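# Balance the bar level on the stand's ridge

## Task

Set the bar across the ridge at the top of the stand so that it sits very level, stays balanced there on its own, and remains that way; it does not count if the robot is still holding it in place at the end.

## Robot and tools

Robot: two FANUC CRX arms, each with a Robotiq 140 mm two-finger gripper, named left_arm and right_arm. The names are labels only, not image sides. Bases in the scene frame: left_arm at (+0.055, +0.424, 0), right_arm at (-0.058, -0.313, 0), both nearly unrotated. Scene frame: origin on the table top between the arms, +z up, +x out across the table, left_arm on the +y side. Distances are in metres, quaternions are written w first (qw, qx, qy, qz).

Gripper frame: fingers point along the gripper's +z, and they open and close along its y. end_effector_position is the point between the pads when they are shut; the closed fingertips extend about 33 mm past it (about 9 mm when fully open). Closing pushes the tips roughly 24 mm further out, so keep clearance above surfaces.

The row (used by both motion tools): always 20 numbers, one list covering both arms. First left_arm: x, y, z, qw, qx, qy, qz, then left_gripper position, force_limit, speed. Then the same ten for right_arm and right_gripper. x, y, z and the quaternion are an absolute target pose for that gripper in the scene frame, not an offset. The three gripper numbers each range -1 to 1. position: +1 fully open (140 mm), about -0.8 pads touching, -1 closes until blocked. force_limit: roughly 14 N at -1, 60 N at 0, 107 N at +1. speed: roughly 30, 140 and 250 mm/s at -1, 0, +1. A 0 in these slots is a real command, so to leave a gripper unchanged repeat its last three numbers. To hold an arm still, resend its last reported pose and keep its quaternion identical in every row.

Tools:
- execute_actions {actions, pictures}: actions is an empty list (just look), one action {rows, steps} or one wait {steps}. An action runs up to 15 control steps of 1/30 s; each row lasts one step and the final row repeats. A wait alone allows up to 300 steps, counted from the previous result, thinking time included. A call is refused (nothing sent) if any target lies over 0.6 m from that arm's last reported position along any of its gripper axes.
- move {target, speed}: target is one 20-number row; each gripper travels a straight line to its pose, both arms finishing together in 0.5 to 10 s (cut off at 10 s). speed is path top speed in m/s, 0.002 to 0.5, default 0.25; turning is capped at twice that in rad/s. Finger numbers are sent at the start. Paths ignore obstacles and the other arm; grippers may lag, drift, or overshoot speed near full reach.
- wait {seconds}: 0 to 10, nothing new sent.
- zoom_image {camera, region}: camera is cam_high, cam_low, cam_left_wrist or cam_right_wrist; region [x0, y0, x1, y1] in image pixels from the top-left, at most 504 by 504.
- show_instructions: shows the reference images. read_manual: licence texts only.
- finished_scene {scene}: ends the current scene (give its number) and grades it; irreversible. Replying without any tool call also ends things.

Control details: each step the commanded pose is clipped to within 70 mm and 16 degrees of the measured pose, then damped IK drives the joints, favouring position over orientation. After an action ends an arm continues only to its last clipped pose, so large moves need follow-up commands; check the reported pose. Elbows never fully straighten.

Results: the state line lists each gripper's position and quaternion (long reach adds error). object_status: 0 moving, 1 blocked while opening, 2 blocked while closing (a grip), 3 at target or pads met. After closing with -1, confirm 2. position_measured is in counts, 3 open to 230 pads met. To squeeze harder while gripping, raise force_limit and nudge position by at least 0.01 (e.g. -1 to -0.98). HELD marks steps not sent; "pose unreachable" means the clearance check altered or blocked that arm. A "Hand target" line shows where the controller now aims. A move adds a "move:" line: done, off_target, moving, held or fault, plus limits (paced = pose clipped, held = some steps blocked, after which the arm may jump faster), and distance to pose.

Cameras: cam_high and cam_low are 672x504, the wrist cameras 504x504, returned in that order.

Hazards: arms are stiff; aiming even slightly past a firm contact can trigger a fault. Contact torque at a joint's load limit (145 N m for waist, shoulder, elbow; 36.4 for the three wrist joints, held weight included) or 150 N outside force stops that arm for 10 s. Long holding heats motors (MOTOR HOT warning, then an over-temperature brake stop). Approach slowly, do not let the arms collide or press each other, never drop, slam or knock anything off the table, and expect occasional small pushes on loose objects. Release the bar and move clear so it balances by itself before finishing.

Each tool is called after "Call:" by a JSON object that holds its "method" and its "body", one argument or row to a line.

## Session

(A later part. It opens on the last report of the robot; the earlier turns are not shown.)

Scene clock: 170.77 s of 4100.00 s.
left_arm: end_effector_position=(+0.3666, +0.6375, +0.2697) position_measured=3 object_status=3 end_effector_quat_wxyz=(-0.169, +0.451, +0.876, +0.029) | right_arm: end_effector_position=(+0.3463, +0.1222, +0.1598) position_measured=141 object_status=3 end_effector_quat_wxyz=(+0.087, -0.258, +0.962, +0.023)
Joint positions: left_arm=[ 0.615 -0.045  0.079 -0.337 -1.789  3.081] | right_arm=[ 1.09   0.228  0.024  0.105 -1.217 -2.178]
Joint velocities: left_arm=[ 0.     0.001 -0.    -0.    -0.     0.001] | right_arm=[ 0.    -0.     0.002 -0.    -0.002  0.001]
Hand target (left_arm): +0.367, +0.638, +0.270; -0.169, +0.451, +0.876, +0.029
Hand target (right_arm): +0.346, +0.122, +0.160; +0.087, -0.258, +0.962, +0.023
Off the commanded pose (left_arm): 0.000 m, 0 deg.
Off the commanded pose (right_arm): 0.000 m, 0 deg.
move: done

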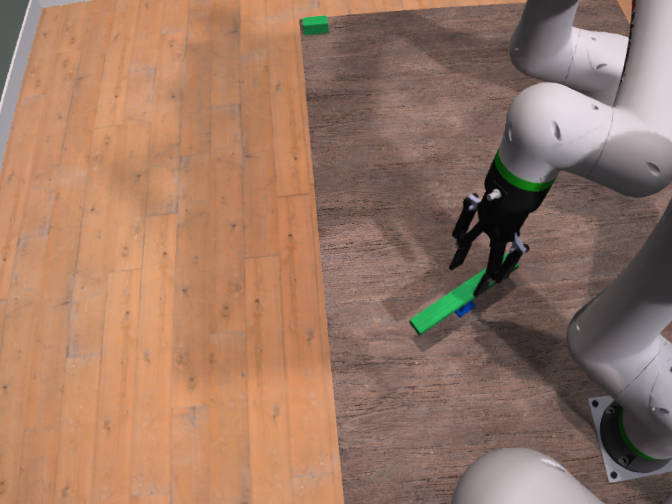

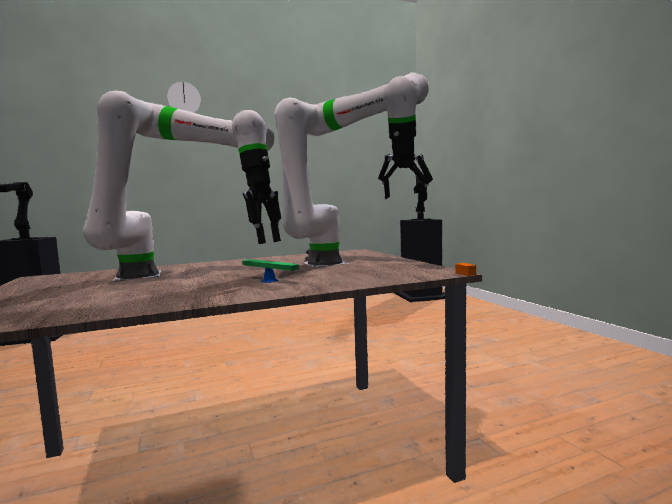

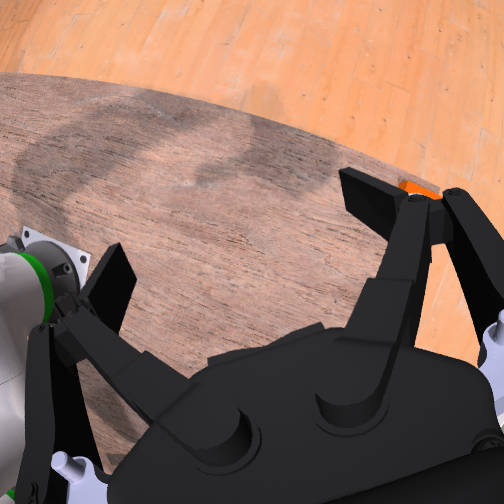

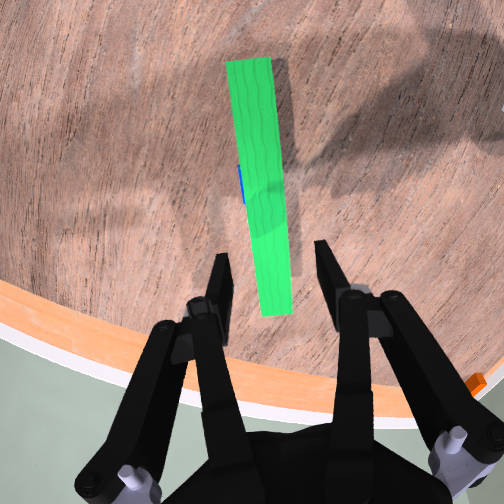

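Call:
{"method": "wait", "body": {
  "seconds": 4
}}

Call:
{"method": "zoom_image", "body": {
  "camera": "cam_low",
  "region": [230,240,310,295]
}}

Scene clock: 175.97 s of 4100.00 s.
left_arm: end_effector_position=(+0.3666, +0.6375, +0.2697) position_measured=3 object_status=3 end_effector_quat_wxyz=(-0.169, +0.451, +0.876, +0.029) | right_arm: end_effector_position=(+0.3464, +0.1222, +0.1599) position_measured=141 object_status=3 end_effector_quat_wxyz=(+0.087, -0.258, +0.962, +0.023)
Joint positions: left_arm=[ 0.615 -0.045  0.079 -0.337 -1.789  3.081] | right_arm=[ 1.09   0.228  0.024  0.105 -1.217 -2.178]
Joint velocities: left_arm=[-0.     0.002  0.    -0.001 -0.    -0.001] | right_arm=[-0.     0.001 -0.     0.     0.    -0.   ]
Hand target (left_arm): +0.367, +0.638, +0.270; -0.169, +0.451, +0.876, +0.029
Hand target (right_arm): +0.346, +0.122, +0.160; +0.087, -0.258, +0.962, +0.023
Off the commanded pose (left_arm): 0.000 m, 0 deg.
Off the commanded pose (right_arm): 0.000 m, 0 deg.
Steps of this call (steps 1 to 90: nothing new was sent; then 2.20 s passed at rest). Readings (end_effector_position | what the end effector reports):
1: left_arm (+0.3666, +0.6375, +0.2697) | right_arm (+0.3463, +0.1222, +0.1599) | left_arm position_measured=3 object_status=3 | right_arm position_measured=141 object_status=3
2: left_arm (+0.3666, +0.6375, +0.2697) | right_arm (+0.3463, +0.1223, +0.1599) | left_arm position_measured=3 object_status=3 | right_arm position_measured=141 object_status=3
4: left_arm (+0.3666, +0.6375, +0.2697) | right_arm (+0.3463, +0.1223, +0.1599) | left_arm position_measured=3 object_status=3 | right_arm position_measured=141 object_status=3
8: left_arm (+0.3666, +0.6375, +0.2697) | right_arm (+0.3463, +0.1223, +0.1599) | left_arm position_measured=3 object_status=3 | right_arm position_measured=141 object_status=3
90: the state above

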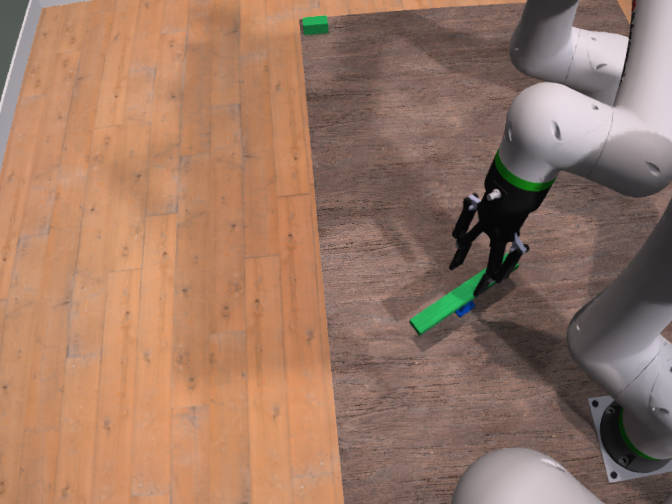

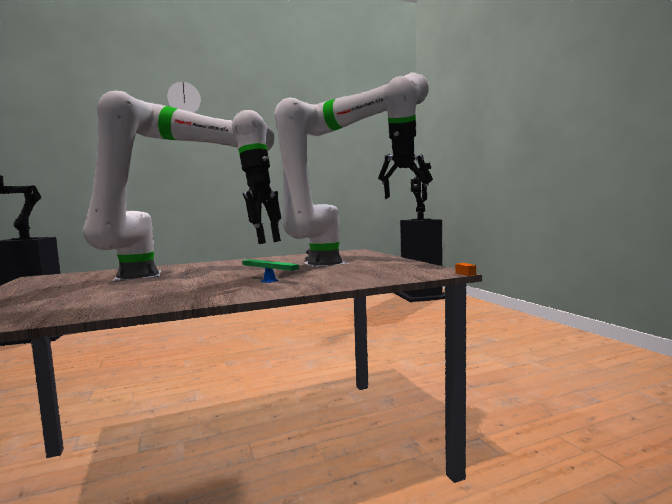

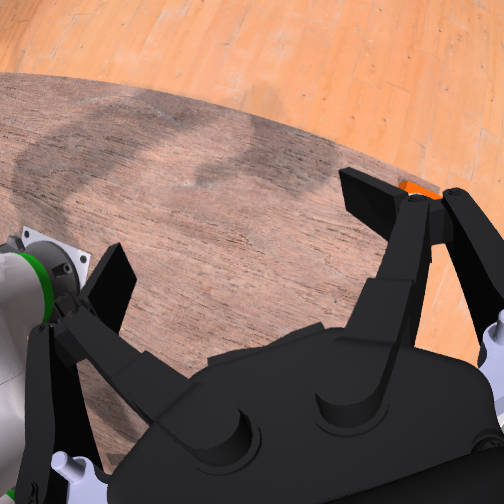

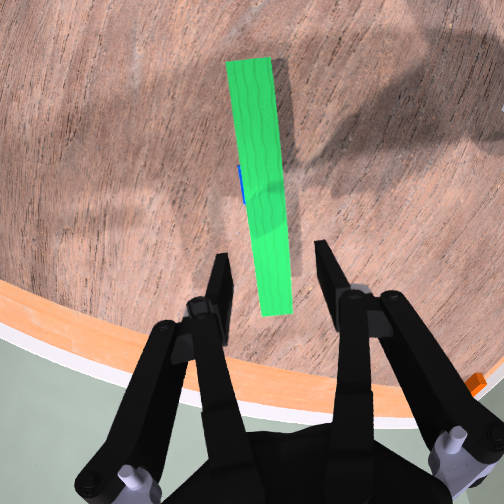

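Region (230, 240, 310, 295) of cam_low's 672x504 image, scaled by 6.300, with more detail than that image has; it fills the top 346 rows of this view, and the rest is white.

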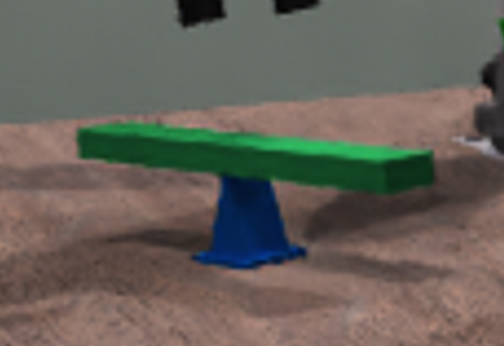

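Call:
{"method": "finished_scene", "body": {
  "scene": 2
}}

The scene is finished: the task was done.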